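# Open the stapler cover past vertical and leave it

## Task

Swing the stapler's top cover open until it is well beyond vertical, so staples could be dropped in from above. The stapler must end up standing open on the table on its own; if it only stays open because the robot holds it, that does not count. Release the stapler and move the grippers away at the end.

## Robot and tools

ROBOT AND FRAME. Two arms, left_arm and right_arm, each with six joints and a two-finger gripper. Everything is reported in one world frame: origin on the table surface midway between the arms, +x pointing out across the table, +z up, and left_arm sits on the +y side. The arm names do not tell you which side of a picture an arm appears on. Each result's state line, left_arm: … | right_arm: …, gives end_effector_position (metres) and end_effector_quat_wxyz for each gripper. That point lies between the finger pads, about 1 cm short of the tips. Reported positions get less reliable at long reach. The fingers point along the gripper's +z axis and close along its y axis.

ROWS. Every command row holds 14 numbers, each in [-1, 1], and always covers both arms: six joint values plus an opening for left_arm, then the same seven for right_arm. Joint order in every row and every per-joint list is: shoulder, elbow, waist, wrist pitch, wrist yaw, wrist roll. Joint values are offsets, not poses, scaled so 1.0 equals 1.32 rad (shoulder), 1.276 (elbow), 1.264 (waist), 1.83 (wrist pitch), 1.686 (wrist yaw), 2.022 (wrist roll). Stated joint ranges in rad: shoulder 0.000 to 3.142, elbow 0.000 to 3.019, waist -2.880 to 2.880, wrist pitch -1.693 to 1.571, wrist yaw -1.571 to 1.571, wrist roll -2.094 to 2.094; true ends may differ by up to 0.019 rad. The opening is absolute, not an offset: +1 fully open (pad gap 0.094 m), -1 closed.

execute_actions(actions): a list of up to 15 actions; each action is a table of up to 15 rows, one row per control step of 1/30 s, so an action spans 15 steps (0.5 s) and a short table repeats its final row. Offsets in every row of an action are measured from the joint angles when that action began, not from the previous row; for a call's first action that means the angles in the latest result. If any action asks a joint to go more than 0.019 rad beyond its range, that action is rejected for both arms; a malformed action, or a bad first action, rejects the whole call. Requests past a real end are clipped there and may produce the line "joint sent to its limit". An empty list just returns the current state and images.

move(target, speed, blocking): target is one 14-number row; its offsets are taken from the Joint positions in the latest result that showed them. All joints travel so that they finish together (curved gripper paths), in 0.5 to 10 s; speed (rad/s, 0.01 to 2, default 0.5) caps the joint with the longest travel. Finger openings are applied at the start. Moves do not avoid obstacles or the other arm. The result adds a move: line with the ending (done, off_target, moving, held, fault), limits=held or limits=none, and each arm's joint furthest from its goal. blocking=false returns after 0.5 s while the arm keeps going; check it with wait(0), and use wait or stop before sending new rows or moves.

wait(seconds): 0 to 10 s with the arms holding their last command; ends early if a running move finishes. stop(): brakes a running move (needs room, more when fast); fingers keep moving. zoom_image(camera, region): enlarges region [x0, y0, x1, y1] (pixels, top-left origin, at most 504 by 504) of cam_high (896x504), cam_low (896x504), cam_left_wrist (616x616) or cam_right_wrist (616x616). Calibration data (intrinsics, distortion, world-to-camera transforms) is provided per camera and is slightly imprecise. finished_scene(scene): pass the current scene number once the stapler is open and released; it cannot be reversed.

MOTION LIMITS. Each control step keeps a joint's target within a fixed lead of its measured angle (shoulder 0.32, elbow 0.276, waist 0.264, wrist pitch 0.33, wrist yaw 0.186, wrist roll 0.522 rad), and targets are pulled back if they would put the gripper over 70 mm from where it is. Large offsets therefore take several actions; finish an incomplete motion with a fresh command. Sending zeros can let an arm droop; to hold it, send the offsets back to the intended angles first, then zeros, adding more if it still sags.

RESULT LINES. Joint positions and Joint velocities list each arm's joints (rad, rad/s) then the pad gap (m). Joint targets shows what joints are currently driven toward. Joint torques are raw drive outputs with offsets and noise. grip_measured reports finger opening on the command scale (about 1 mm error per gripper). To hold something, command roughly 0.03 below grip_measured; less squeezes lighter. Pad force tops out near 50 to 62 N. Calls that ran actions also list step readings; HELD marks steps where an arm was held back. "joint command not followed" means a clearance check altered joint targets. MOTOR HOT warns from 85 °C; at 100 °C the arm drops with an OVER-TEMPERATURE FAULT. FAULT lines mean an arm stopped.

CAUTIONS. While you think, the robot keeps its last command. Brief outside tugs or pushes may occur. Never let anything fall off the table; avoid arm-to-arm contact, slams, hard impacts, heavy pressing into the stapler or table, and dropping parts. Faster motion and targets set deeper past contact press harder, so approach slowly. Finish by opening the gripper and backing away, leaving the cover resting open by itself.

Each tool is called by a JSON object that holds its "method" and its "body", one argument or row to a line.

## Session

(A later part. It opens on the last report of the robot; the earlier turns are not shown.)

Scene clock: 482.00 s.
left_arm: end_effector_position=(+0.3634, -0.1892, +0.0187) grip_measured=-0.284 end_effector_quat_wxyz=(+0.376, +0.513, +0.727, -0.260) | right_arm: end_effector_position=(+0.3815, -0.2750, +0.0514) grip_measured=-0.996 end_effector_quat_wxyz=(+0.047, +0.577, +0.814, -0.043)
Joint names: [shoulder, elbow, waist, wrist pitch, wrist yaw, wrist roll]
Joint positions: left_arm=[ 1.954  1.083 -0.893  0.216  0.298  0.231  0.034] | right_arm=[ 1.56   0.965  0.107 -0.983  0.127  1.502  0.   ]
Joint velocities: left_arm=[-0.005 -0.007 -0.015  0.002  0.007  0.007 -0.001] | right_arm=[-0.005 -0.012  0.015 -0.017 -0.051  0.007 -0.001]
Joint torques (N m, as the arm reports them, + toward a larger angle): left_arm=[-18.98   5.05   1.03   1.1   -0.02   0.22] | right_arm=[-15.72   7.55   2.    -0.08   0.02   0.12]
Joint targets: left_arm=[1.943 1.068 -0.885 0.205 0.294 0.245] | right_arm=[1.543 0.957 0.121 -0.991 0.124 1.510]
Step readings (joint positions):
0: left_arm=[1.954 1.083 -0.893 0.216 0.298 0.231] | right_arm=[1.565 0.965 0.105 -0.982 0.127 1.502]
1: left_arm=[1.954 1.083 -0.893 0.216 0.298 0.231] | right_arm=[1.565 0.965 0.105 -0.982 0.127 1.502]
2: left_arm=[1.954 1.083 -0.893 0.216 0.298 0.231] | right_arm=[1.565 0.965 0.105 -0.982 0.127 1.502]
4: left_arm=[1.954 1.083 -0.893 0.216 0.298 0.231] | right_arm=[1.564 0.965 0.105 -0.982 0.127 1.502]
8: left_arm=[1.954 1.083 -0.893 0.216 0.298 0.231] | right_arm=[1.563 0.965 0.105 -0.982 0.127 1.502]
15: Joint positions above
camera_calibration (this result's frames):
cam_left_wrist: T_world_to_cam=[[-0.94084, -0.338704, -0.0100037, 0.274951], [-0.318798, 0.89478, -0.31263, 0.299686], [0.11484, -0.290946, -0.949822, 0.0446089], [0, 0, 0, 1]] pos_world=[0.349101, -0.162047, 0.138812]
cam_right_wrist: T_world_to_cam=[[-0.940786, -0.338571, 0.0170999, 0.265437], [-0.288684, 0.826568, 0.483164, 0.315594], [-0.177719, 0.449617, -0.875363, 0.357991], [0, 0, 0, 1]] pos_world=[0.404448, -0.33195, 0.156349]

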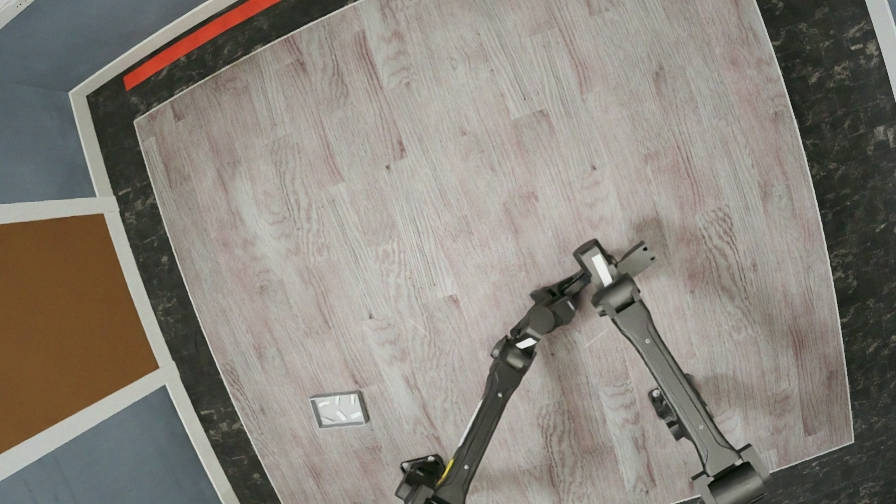

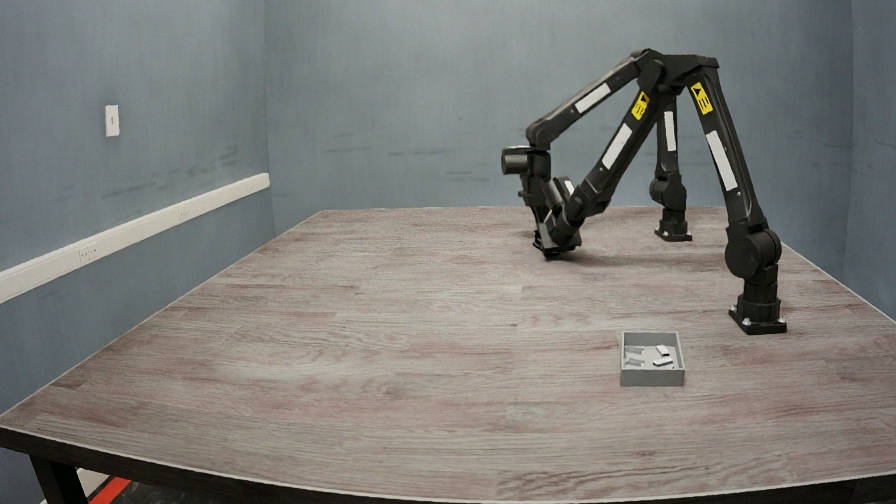

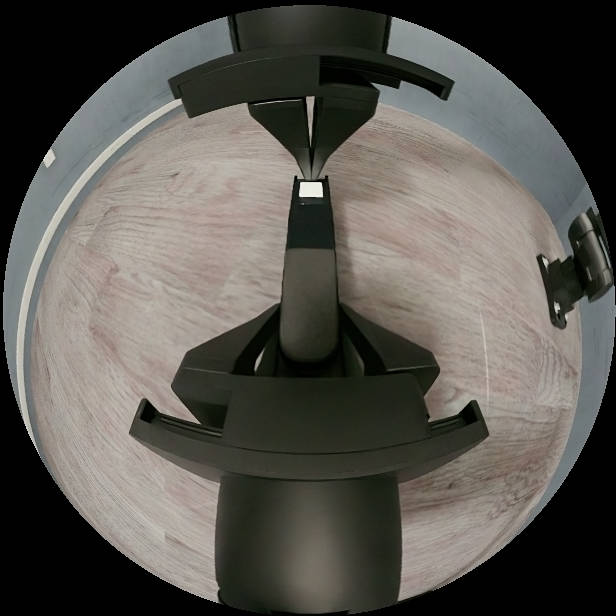

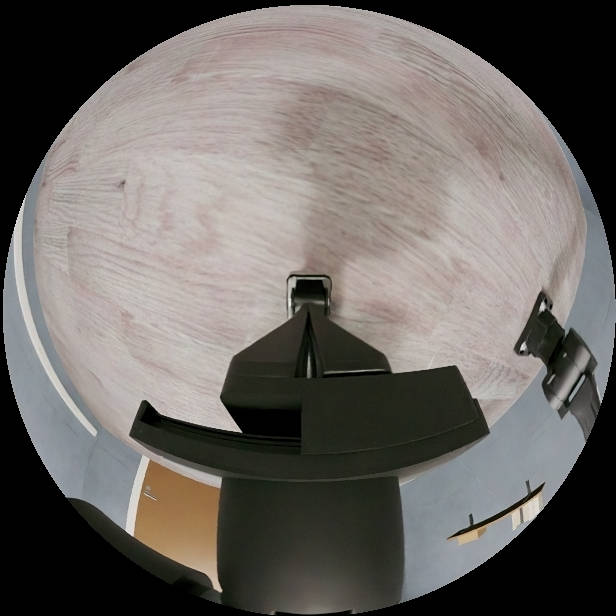

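{"method": "execute_actions", "body": {
  "actions": [
    [[-0.0083,-0.0118,0.0063,-0.006,-0.002,0.007,-0.32, -0.013,-0.006,0.012,-0.0045,-0.002,0.004,-1],[-0.0083,-0.0118,0.0063,-0.006,-0.002,0.007,-0.32, -0.0135,-0.006,0.013,-0.0045,-0.002,0.004,-1],[-0.0083,-0.0118,0.0063,-0.006,-0.002,0.007,-0.32, -0.014,-0.006,0.014,-0.0045,-0.002,0.004,-1],[-0.0083,-0.0118,0.0063,-0.006,-0.002,0.007,-0.32, -0.0145,-0.006,0.015,-0.0045,-0.002,0.004,-1],[-0.0083,-0.0118,0.0063,-0.006,-0.002,0.007,-0.32, -0.0145,-0.006,0.016,-0.0045,-0.002,0.004,-1],[-0.0083,-0.0118,0.0063,-0.006,-0.002,0.007,-0.32, -0.0145,-0.006,0.017,-0.0045,-0.002,0.004,-1],[-0.0083,-0.0118,0.0063,-0.006,-0.002,0.007,-0.32, -0.0145,-0.006,0.018,-0.0045,-0.002,0.004,-1],[-0.0083,-0.0118,0.0063,-0.006,-0.002,0.007,-0.32, -0.0145,-0.006,0.019,-0.0045,-0.002,0.004,-1],[-0.0083,-0.0118,0.0063,-0.006,-0.002,0.007,-0.32, -0.0145,-0.006,0.020,-0.0045,-0.002,0.004,-1]]
  ]
}}

{"method": "zoom_image", "body": {
  "camera": "cam_left_wrist",
  "region": [250, 130, 370, 250]
}}

Scene clock: 487.83 s.
left_arm: end_effector_position=(+0.3634, -0.1892, +0.0187) grip_measured=-0.284 end_effector_quat_wxyz=(+0.376, +0.513, +0.727, -0.260) | right_arm: end_effector_position=(+0.3803, -0.2685, +0.0532) grip_measured=-0.996 end_effector_quat_wxyz=(+0.049, +0.570, +0.819, -0.041)
Joint names: [shoulder, elbow, waist, wrist pitch, wrist yaw, wrist roll]
Joint positions: left_arm=[ 1.954  1.083 -0.893  0.216  0.298  0.231  0.034] | right_arm=[ 1.555  0.965  0.124 -0.983  0.128  1.502  0.   ]
Joint velocities: left_arm=[-0.005  0.007 -0.005 -0.017  0.007  0.022 -0.   ] | right_arm=[ 0.005 -0.007  0.015  0.007 -0.007  0.051  0.001]
Joint torques (N m, as the arm reports them, + toward a larger angle): left_arm=[-18.96   5.04   1.18   1.13  -0.01   0.21] | right_arm=[-15.7    7.46   1.17  -0.04  -0.02   0.12]
Joint targets: left_arm=[1.943 1.068 -0.885 0.205 0.294 0.245] | right_arm=[1.541 0.957 0.132 -0.991 0.124 1.510]
Step readings (joint positions):
0: left_arm=[1.954 1.083 -0.893 0.216 0.298 0.231] | right_arm=[1.560 0.965 0.107 -0.983 0.127 1.502]
1: left_arm=[1.954 1.083 -0.893 0.216 0.298 0.231] | right_arm=[1.560 0.965 0.107 -0.983 0.127 1.502]
2: left_arm=[1.954 1.083 -0.893 0.216 0.298 0.231] | right_arm=[1.560 0.965 0.107 -0.983 0.127 1.502]
4: left_arm=[1.954 1.083 -0.893 0.216 0.298 0.231] | right_arm=[1.559 0.965 0.107 -0.983 0.127 1.502]
8: left_arm=[1.954 1.083 -0.893 0.216 0.298 0.231] | right_arm=[1.557 0.965 0.110 -0.983 0.129 1.502]
15: Joint positions above
camera_calibration (this result's frames):
cam_left_wrist: T_world_to_cam=[[-0.94084, -0.338704, -0.0100037, 0.274951], [-0.318798, 0.89478, -0.31263, 0.299686], [0.11484, -0.290946, -0.949822, 0.0446089], [0, 0, 0, 1]] pos_world=[0.349101, -0.162047, 0.138812]
cam_right_wrist: T_world_to_cam=[[-0.935033, -0.354323, 0.0129749, 0.260296], [-0.304566, 0.821388, 0.482246, 0.313718], [-0.181529, 0.446965, -0.87594, 0.357149], [0, 0, 0, 1]] pos_world=[0.403766, -0.325088, 0.158174]

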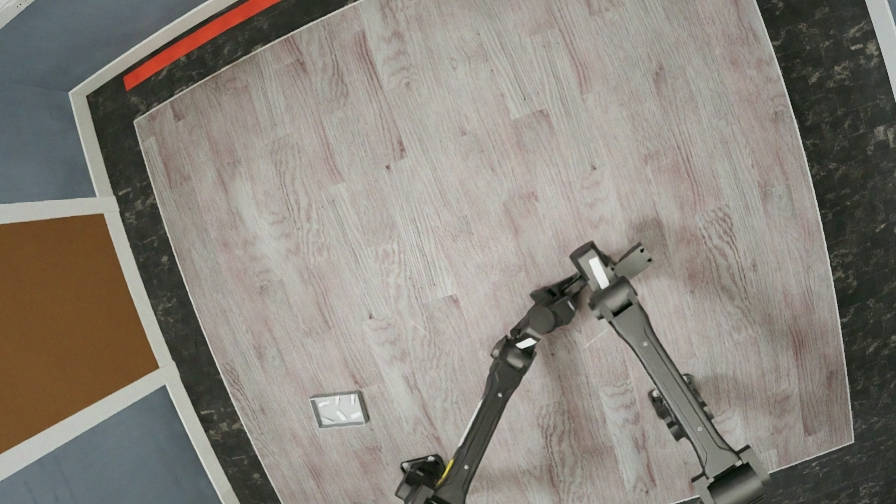

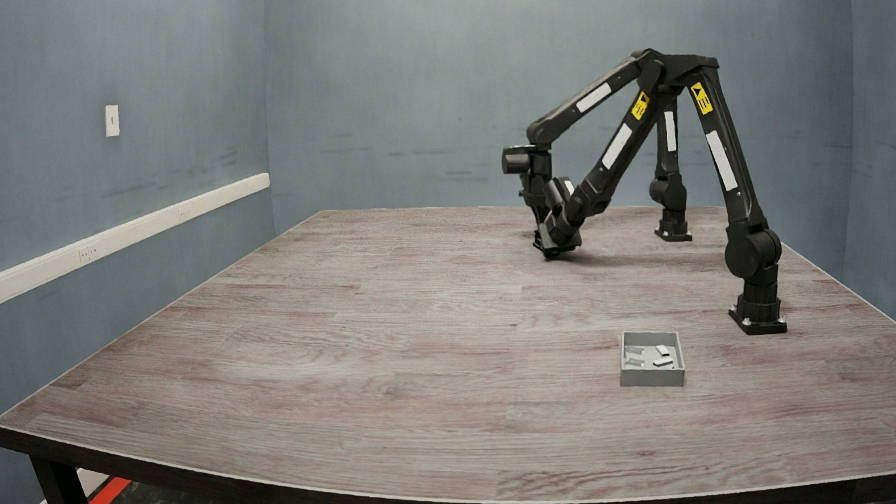

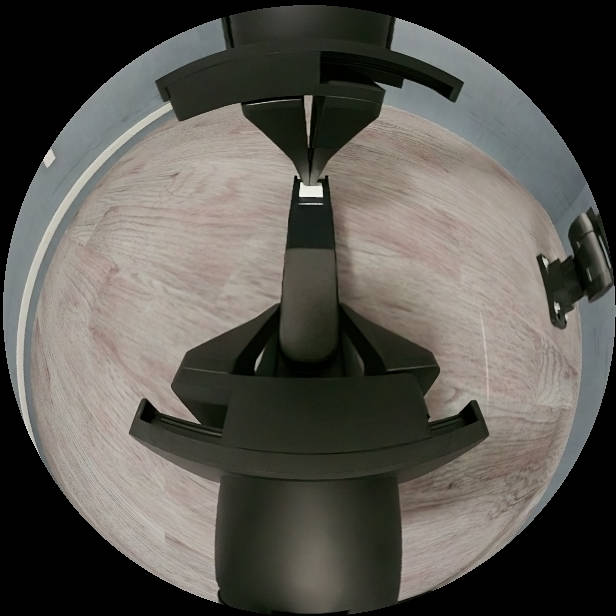

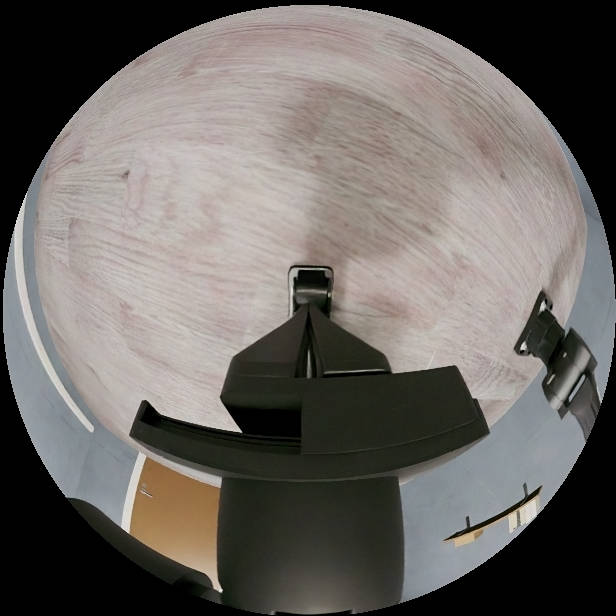

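Region (250, 130, 370, 250) of cam_left_wrist's 616x616 image, scaled by 4.200, with more detail than that image has.

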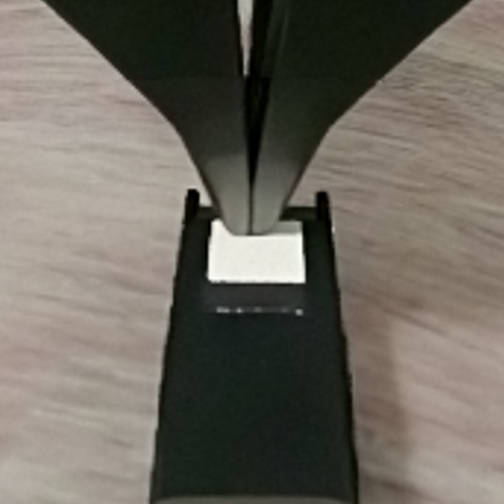

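{"method": "execute_actions", "body": {
  "actions": [
    [[-0.0083,-0.0118,0.0063,-0.006,-0.002,0.007,-0.32, 0.0,-0.006,0.004,0.0,-0.002,0.004,-1],[-0.0083,-0.0118,0.0063,-0.006,-0.002,0.007,-0.32, 0.01,-0.006,0.004,0.0,-0.002,0.004,-1],[-0.0083,-0.0118,0.0063,-0.006,-0.002,0.007,-0.32, 0.018,-0.006,0.004,0.0,-0.002,0.004,-1],[-0.0083,-0.0118,0.0063,-0.006,-0.002,0.007,-0.32, 0.022,-0.006,0.004,0.0,-0.002,0.004,-1],[-0.0083,-0.0118,0.0063,-0.006,-0.002,0.007,-0.32, 0.026,-0.006,0.004,0.0,-0.002,0.004,-1],[-0.0083,-0.0118,0.0063,-0.006,-0.002,0.007,-0.32, 0.030,-0.006,0.004,0.0,-0.002,0.004,-1],[-0.0083,-0.0118,0.0063,-0.006,-0.002,0.007,-0.32, 0.034,-0.006,0.004,0.0,-0.002,0.004,-1],[-0.0083,-0.0118,0.0063,-0.006,-0.002,0.007,-0.32, 0.038,-0.006,0.004,0.0,-0.002,0.004,-1],[-0.0083,-0.0118,0.0063,-0.006,-0.002,0.007,-0.32, 0.042,-0.006,0.004,0.0,-0.002,0.004,-1],[-0.0083,-0.0118,0.0063,-0.006,-0.002,0.007,-0.32, 0.046,-0.006,0.004,0.0,-0.002,0.004,-1],[-0.0083,-0.0118,0.0063,-0.006,-0.002,0.007,-0.32, 0.050,-0.006,0.004,0.0,-0.002,0.004,-1]]
  ]
}}

{"method": "zoom_image", "body": {
  "camera": "cam_left_wrist",
  "region": [250, 130, 370, 250]
}}

Scene clock: 496.33 s.
left_arm: end_effector_position=(+0.3634, -0.1892, +0.0187) grip_measured=-0.284 end_effector_quat_wxyz=(+0.376, +0.513, +0.727, -0.260) | right_arm: end_effector_position=(+0.3800, -0.2682, +0.0523) grip_measured=-0.996 end_effector_quat_wxyz=(+0.048, +0.570, +0.819, -0.042)
Joint names: [shoulder, elbow, waist, wrist pitch, wrist yaw, wrist roll]
Joint positions: left_arm=[ 1.954  1.083 -0.893  0.216  0.298  0.231  0.034] | right_arm=[ 1.558  0.965  0.124 -0.983  0.127  1.502  0.   ]
Joint velocities: left_arm=[ 0.005 -0.002 -0.015  0.012 -0.051 -0.022 -0.001] | right_arm=[-0.005  0.012 -0.015  0.012  0.022 -0.022 -0.   ]
Joint torques (N m, as the arm reports them, + toward a larger angle): left_arm=[-19.     5.06   1.09   1.09  -0.02   0.22] | right_arm=[-8.75  7.57  0.99  0.25  0.03  0.12]
Joint targets: left_arm=[1.943 1.068 -0.885 0.205 0.294 0.245] | right_arm=[1.621 0.957 0.129 -0.983 0.124 1.510]
Step readings (joint positions):
0: left_arm=[1.954 1.083 -0.893 0.216 0.298 0.231] | right_arm=[1.555 0.965 0.124 -0.983 0.127 1.502]
1: left_arm=[1.954 1.083 -0.893 0.216 0.298 0.231] | right_arm=[1.555 0.965 0.124 -0.983 0.127 1.502]
2: left_arm=[1.954 1.083 -0.893 0.216 0.298 0.231] | right_arm=[1.555 0.965 0.124 -0.983 0.127 1.502]
4: left_arm=[1.954 1.083 -0.893 0.216 0.298 0.231] | right_arm=[1.555 0.965 0.124 -0.983 0.127 1.502]
8: left_arm=[1.954 1.083 -0.893 0.216 0.298 0.231] | right_arm=[1.557 0.965 0.124 -0.983 0.127 1.502]
15: Joint positions above
camera_calibration (this result's frames):
cam_left_wrist: T_world_to_cam=[[-0.94084, -0.338704, -0.0100037, 0.274951], [-0.318798, 0.89478, -0.31263, 0.299686], [0.11484, -0.290946, -0.949822, 0.0446089], [0, 0, 0, 1]] pos_world=[0.349101, -0.162047, 0.138812]
cam_right_wrist: T_world_to_cam=[[-0.93473, -0.355031, 0.0152276, 0.259753], [-0.304081, 0.821291, 0.482718, 0.313571], [-0.183886, 0.446581, -0.875644, 0.356975], [0, 0, 0, 1]] pos_world=[0.403792, -0.324731, 0.157261]

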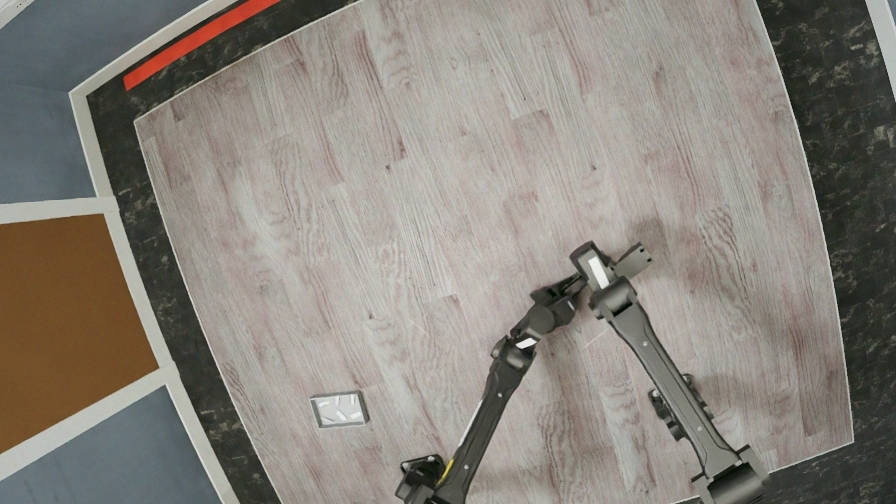

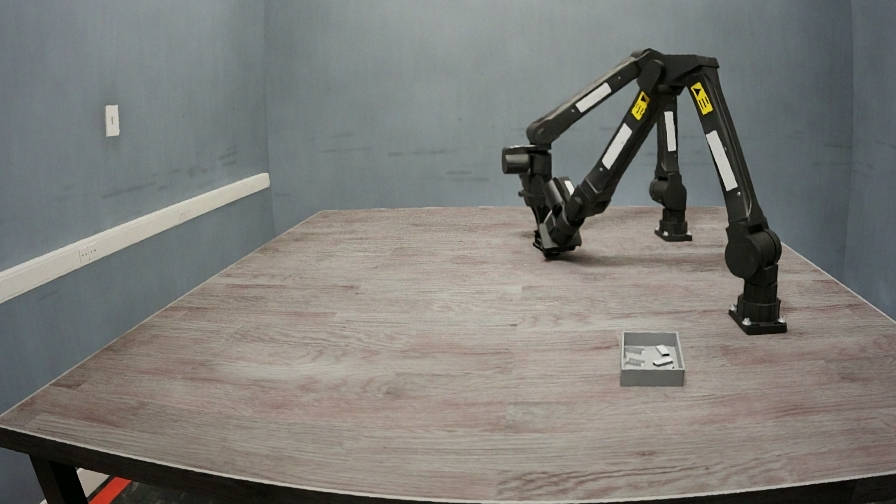

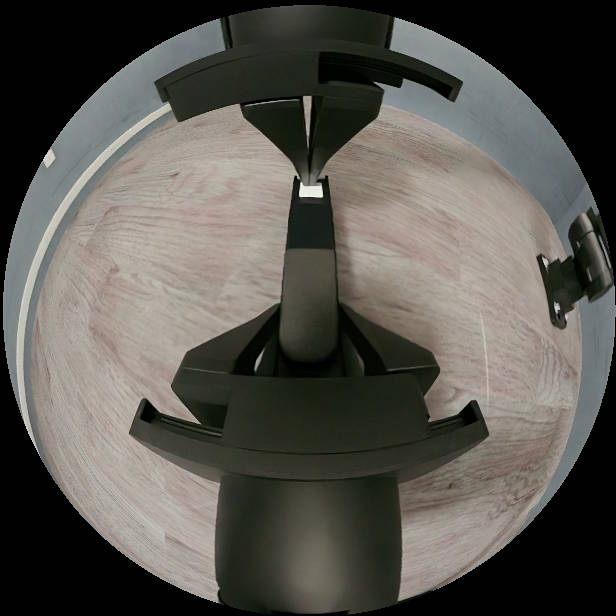

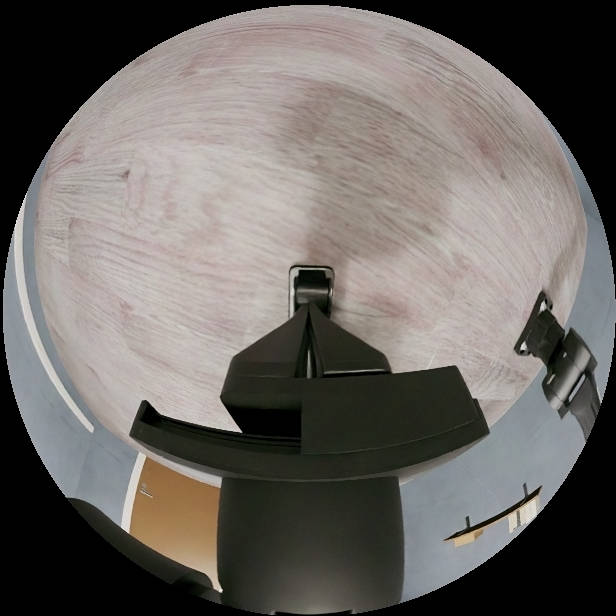

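Region (250, 130, 370, 250) of cam_left_wrist's 616x616 image, scaled by 4.200, with more detail than that image has.

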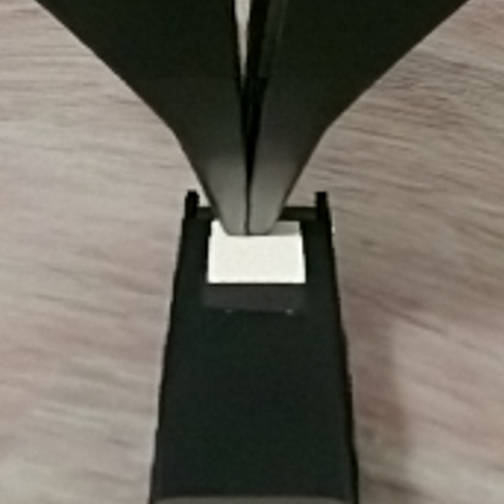

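{"method": "execute_actions", "body": {
  "actions": [
    [[-0.0083,-0.0118,0.0063,-0.006,-0.002,0.007,-0.32, 0.048,-0.006,0.006,0.0,-0.003,0.004,-1],[-0.0083,-0.0118,0.0063,-0.006,-0.002,0.007,-0.32, 0.048,-0.006,0.008,0.0,-0.004,0.004,-1],[-0.0083,-0.0118,0.0063,-0.006,-0.002,0.007,-0.32, 0.048,-0.006,0.010,0.0,-0.005,0.004,-1],[-0.0083,-0.0118,0.0063,-0.006,-0.002,0.007,-0.32, 0.048,-0.006,0.012,0.0,-0.006,0.004,-1],[-0.0083,-0.0118,0.0063,-0.006,-0.002,0.007,-0.32, 0.048,-0.006,0.014,0.0,-0.007,0.004,-1],[-0.0083,-0.0118,0.0063,-0.006,-0.002,0.007,-0.32, 0.048,-0.006,0.016,0.0,-0.008,0.004,-1],[-0.0083,-0.0118,0.0063,-0.006,-0.002,0.007,-0.32, 0.048,-0.006,0.018,0.0,-0.009,0.004,-1],[-0.0083,-0.0118,0.0063,-0.006,-0.002,0.007,-0.32, 0.048,-0.006,0.020,0.0,-0.010,0.004,-1],[-0.0083,-0.0118,0.0063,-0.006,-0.002,0.007,-0.32, 0.048,-0.006,0.022,0.0,-0.011,0.004,-1],[-0.0083,-0.0118,0.0063,-0.006,-0.002,0.007,-0.32, 0.048,-0.006,0.024,0.0,-0.012,0.004,-1]]
  ]
}}

{"method": "zoom_image", "body": {
  "camera": "cam_left_wrist",
  "region": [250, 130, 370, 250]
}}

Scene clock: 505.63 s.
left_arm: end_effector_position=(+0.3634, -0.1892, +0.0187) grip_measured=-0.284 end_effector_quat_wxyz=(+0.376, +0.513, +0.727, -0.260) | right_arm: end_effector_position=(+0.3789, -0.2638, +0.0522) grip_measured=-0.996 end_effector_quat_wxyz=(+0.047, +0.566, +0.822, -0.040)
Joint names: [shoulder, elbow, waist, wrist pitch, wrist yaw, wrist roll]
Joint positions: left_arm=[ 1.954  1.083 -0.893  0.216  0.298  0.231  0.034] | right_arm=[ 1.558  0.965  0.134 -0.983  0.124  1.502  0.   ]
Joint velocities: left_arm=[-0.005  0.007  0.005  0.007 -0.051 -0.051  0.   ] | right_arm=[-0.005 -0.012  0.005 -0.012  0.007  0.007 -0.   ]
Joint torques (N m, as the arm reports them, + toward a larger angle): left_arm=[-19.01   5.04   1.23   1.06  -0.01   0.21] | right_arm=[-8.9   7.6   2.12  0.23 -0.56  0.12]
Joint targets: left_arm=[1.943 1.068 -0.885 0.205 0.294 0.245] | right_arm=[1.621 0.957 0.155 -0.983 0.107 1.510]
Step readings (joint positions):
0: left_arm=[1.954 1.083 -0.893 0.216 0.298 0.231] | right_arm=[1.558 0.965 0.124 -0.983 0.127 1.502]
1: left_arm=[1.954 1.083 -0.893 0.216 0.298 0.231] | right_arm=[1.558 0.965 0.124 -0.983 0.127 1.502]
2: left_arm=[1.954 1.083 -0.893 0.216 0.298 0.231] | right_arm=[1.558 0.965 0.124 -0.983 0.127 1.502]
4: left_arm=[1.954 1.083 -0.893 0.216 0.298 0.231] | right_arm=[1.558 0.965 0.124 -0.983 0.127 1.502]
8: left_arm=[1.954 1.083 -0.893 0.216 0.298 0.231] | right_arm=[1.558 0.965 0.126 -0.983 0.126 1.502]
15: Joint positions above
camera_calibration (this result's frames):
cam_left_wrist: T_world_to_cam=[[-0.94084, -0.338704, -0.0100037, 0.274951], [-0.318798, 0.89478, -0.31263, 0.299686], [0.11484, -0.290946, -0.949822, 0.0446089], [0, 0, 0, 1]] pos_world=[0.349101, -0.162047, 0.138812]
cam_right_wrist: T_world_to_cam=[[-0.931154, -0.364319, 0.0149646, 0.256506], [-0.311712, 0.81665, 0.485715, 0.311147], [-0.189176, 0.447611, -0.873989, 0.35692], [0, 0, 0, 1]] pos_world=[0.403356, -0.32041, 0.156977]

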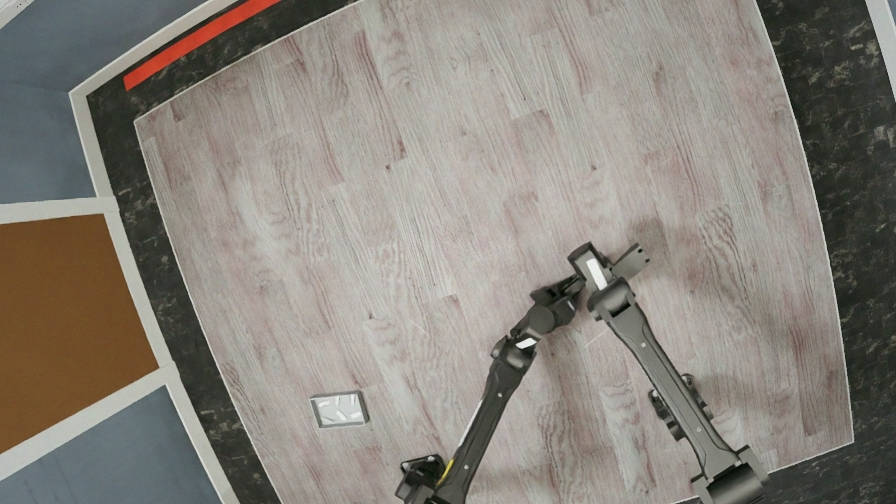

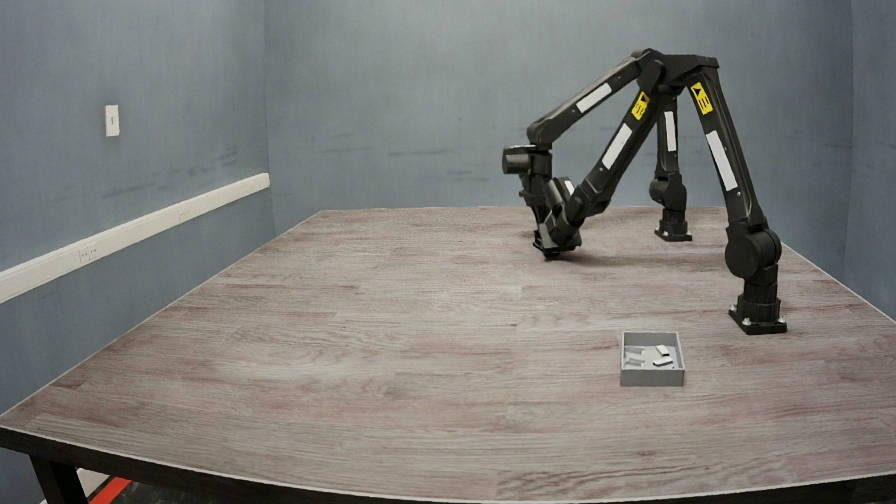

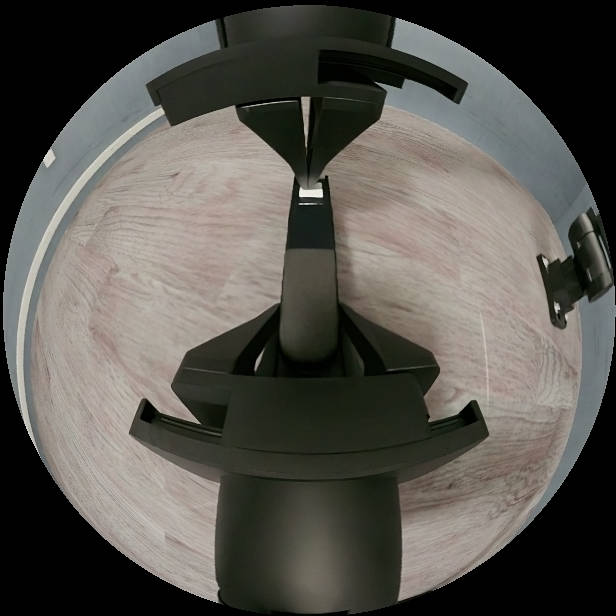

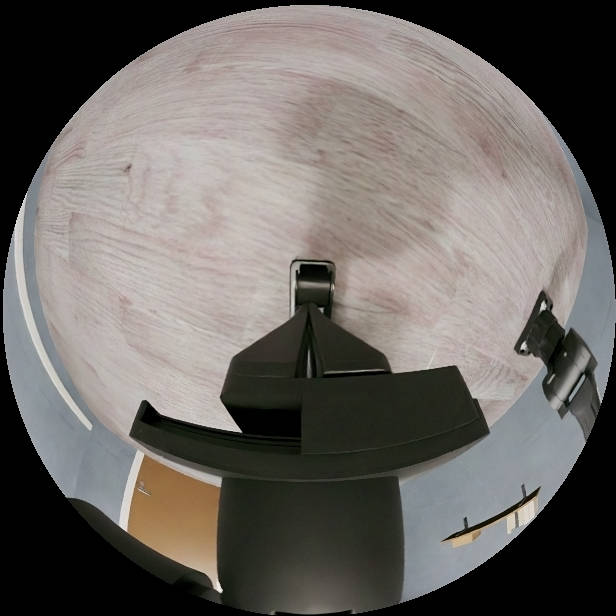

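Region (250, 130, 370, 250) of cam_left_wrist's 616x616 image, scaled by 4.200, with more detail than that image has.

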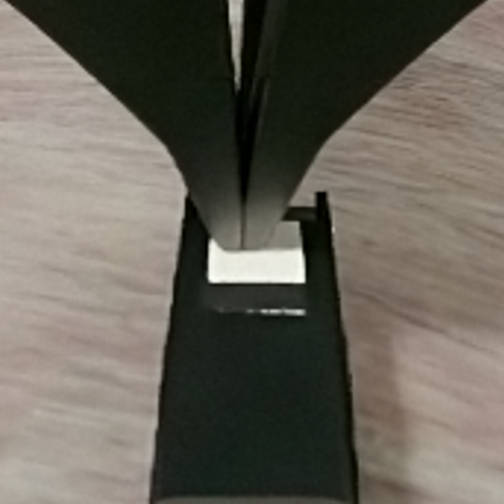

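{"method": "execute_actions", "body": {
  "actions": [
    [[-0.0083,-0.0118,0.0063,-0.006,-0.002,0.007,-0.32, 0.03,-0.006,0.004,0.0,-0.002,0.004,-1],[-0.0083,-0.0118,0.0063,-0.006,-0.002,0.007,-0.32, 0.01,-0.006,0.0,0.0,0.0,0.004,-1],[-0.0083,-0.0118,0.0063,-0.006,-0.002,0.007,-0.32, -0.008,-0.006,0.0,-0.002,0.0,0.004,-1],[-0.0083,-0.0118,0.0063,-0.006,-0.002,0.007,-0.32, -0.014,-0.006,0.0,-0.004,0.0,0.004,-1],[-0.0083,-0.0118,0.0063,-0.006,-0.002,0.007,-0.32, -0.02,-0.006,0.0,-0.005,0.0,0.004,-1],[-0.0083,-0.0118,0.0063,-0.006,-0.002,0.007,-0.32, -0.026,-0.006,0.0,-0.006,0.0,0.004,-1],[-0.0083,-0.0118,0.0063,-0.006,-0.002,0.007,-0.32, -0.032,-0.006,0.0,-0.007,0.0,0.004,-0.6],[-0.0083,-0.0118,0.0063,-0.006,-0.002,0.007,-0.32, -0.036,-0.006,0.0,-0.008,0.0,0.004,-0.19]]
  ]
}}

Scene clock: 531.50 s.
left_arm: end_effector_position=(+0.3634, -0.1892, +0.0187) grip_measured=-0.284 end_effector_quat_wxyz=(+0.376, +0.513, +0.727, -0.260) | right_arm: end_effector_position=(+0.3798, -0.2638, +0.0657) grip_measured=-0.191 end_effector_quat_wxyz=(+0.057, +0.566, +0.822, -0.030)
Joint names: [shoulder, elbow, waist, wrist pitch, wrist yaw, wrist roll]
Joint positions: left_arm=[ 1.954  1.083 -0.893  0.216  0.298  0.231  0.034] | right_arm=[ 1.522  0.965  0.134 -0.99   0.126  1.502  0.038]
Joint velocities: left_arm=[-0.005  0.002 -0.005  0.007 -0.066 -0.022 -0.   ] | right_arm=[-0.044 -0.012 -0.005  0.002  0.066 -0.007  0.   ]
Joint torques (N m, as the arm reports them, + toward a larger angle): left_arm=[-18.87   5.     1.09   1.05   0.     0.22] | right_arm=[-14.85   7.81   0.69  -0.06   0.1    0.12]
Joint targets: left_arm=[1.943 1.068 -0.885 0.205 0.294 0.245] | right_arm=[1.510 0.958 0.134 -0.998 0.124 1.510]
Step readings (joint positions):
0: left_arm=[1.954 1.083 -0.893 0.216 0.298 0.231] | right_arm=[1.558 0.965 0.134 -0.983 0.124 1.502]
1: left_arm=[1.954 1.083 -0.893 0.216 0.298 0.231] | right_arm=[1.558 0.965 0.134 -0.983 0.125 1.502]
2: left_arm=[1.954 1.083 -0.893 0.216 0.298 0.231] | right_arm=[1.557 0.965 0.134 -0.983 0.126 1.502]
4: left_arm=[1.954 1.083 -0.893 0.216 0.298 0.231] | right_arm=[1.553 0.965 0.134 -0.983 0.126 1.502]
8: left_arm=[1.954 1.083 -0.893 0.216 0.298 0.231] | right_arm=[1.547 0.965 0.134 -0.987 0.126 1.502]
15: Joint positions above
camera_calibration (this result's frames):
cam_left_wrist: T_world_to_cam=[[-0.94084, -0.338704, -0.0100037, 0.274951], [-0.318798, 0.89478, -0.31263, 0.299686], [0.11484, -0.290946, -0.949822, 0.0446089], [0, 0, 0, 1]] pos_world=[0.349101, -0.162047, 0.138812]
cam_right_wrist: T_world_to_cam=[[-0.931177, -0.364306, -0.0137953, 0.258987], [-0.325386, 0.813442, 0.482115, 0.30951], [-0.164416, 0.453424, -0.875999, 0.361172], [0, 0, 0, 1]] pos_world=[0.401255, -0.321182, 0.17074]

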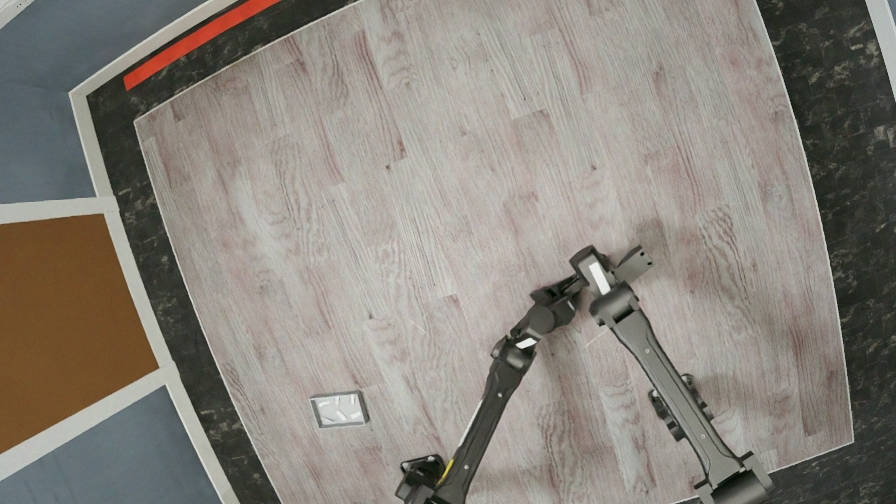

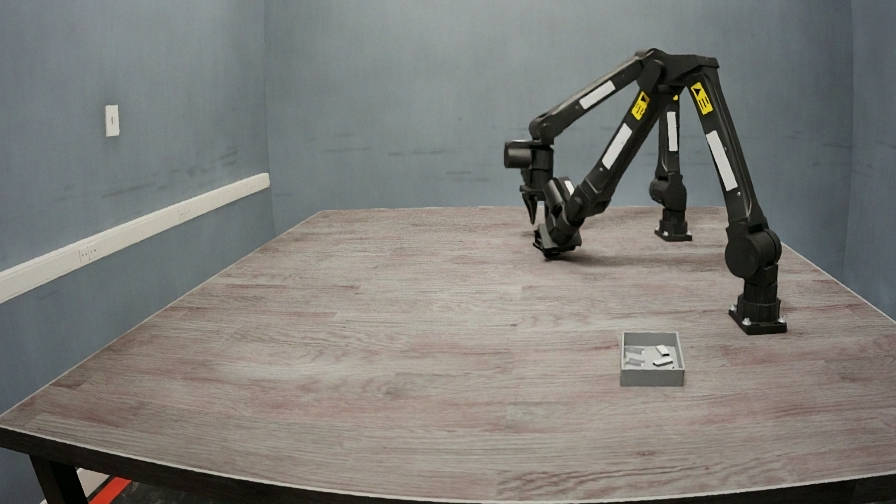

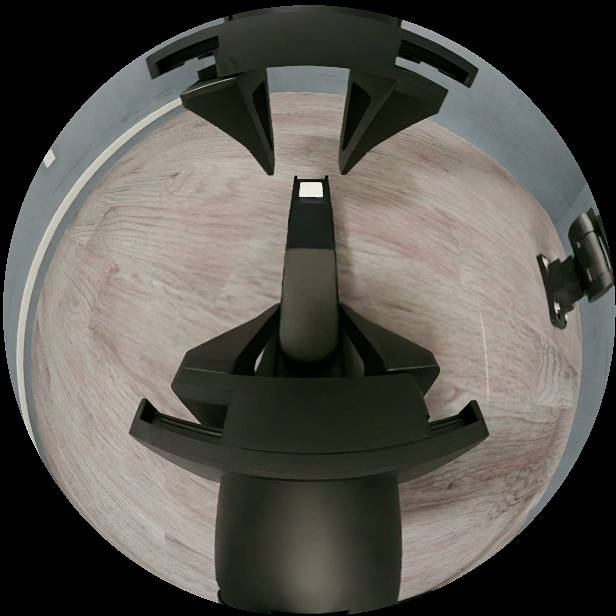

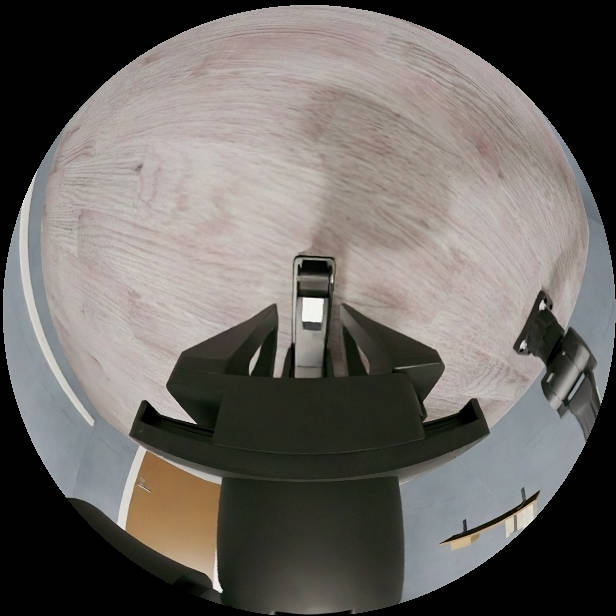

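Now I have a good top view of the white part. Let me zoom.

{"method": "zoom_image", "body": {
  "camera": "cam_right_wrist",
  "region": [254, 245, 374, 385]
}}

Region (254, 245, 374, 385) of cam_right_wrist's 616x616 image, scaled by 3.600, with more detail than that image has; it fills the left 432 columns of this view, and the rest is white.

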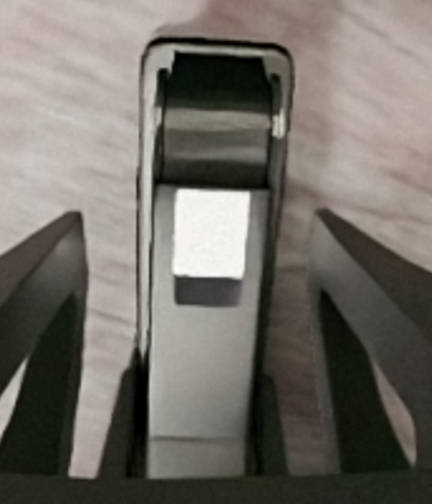

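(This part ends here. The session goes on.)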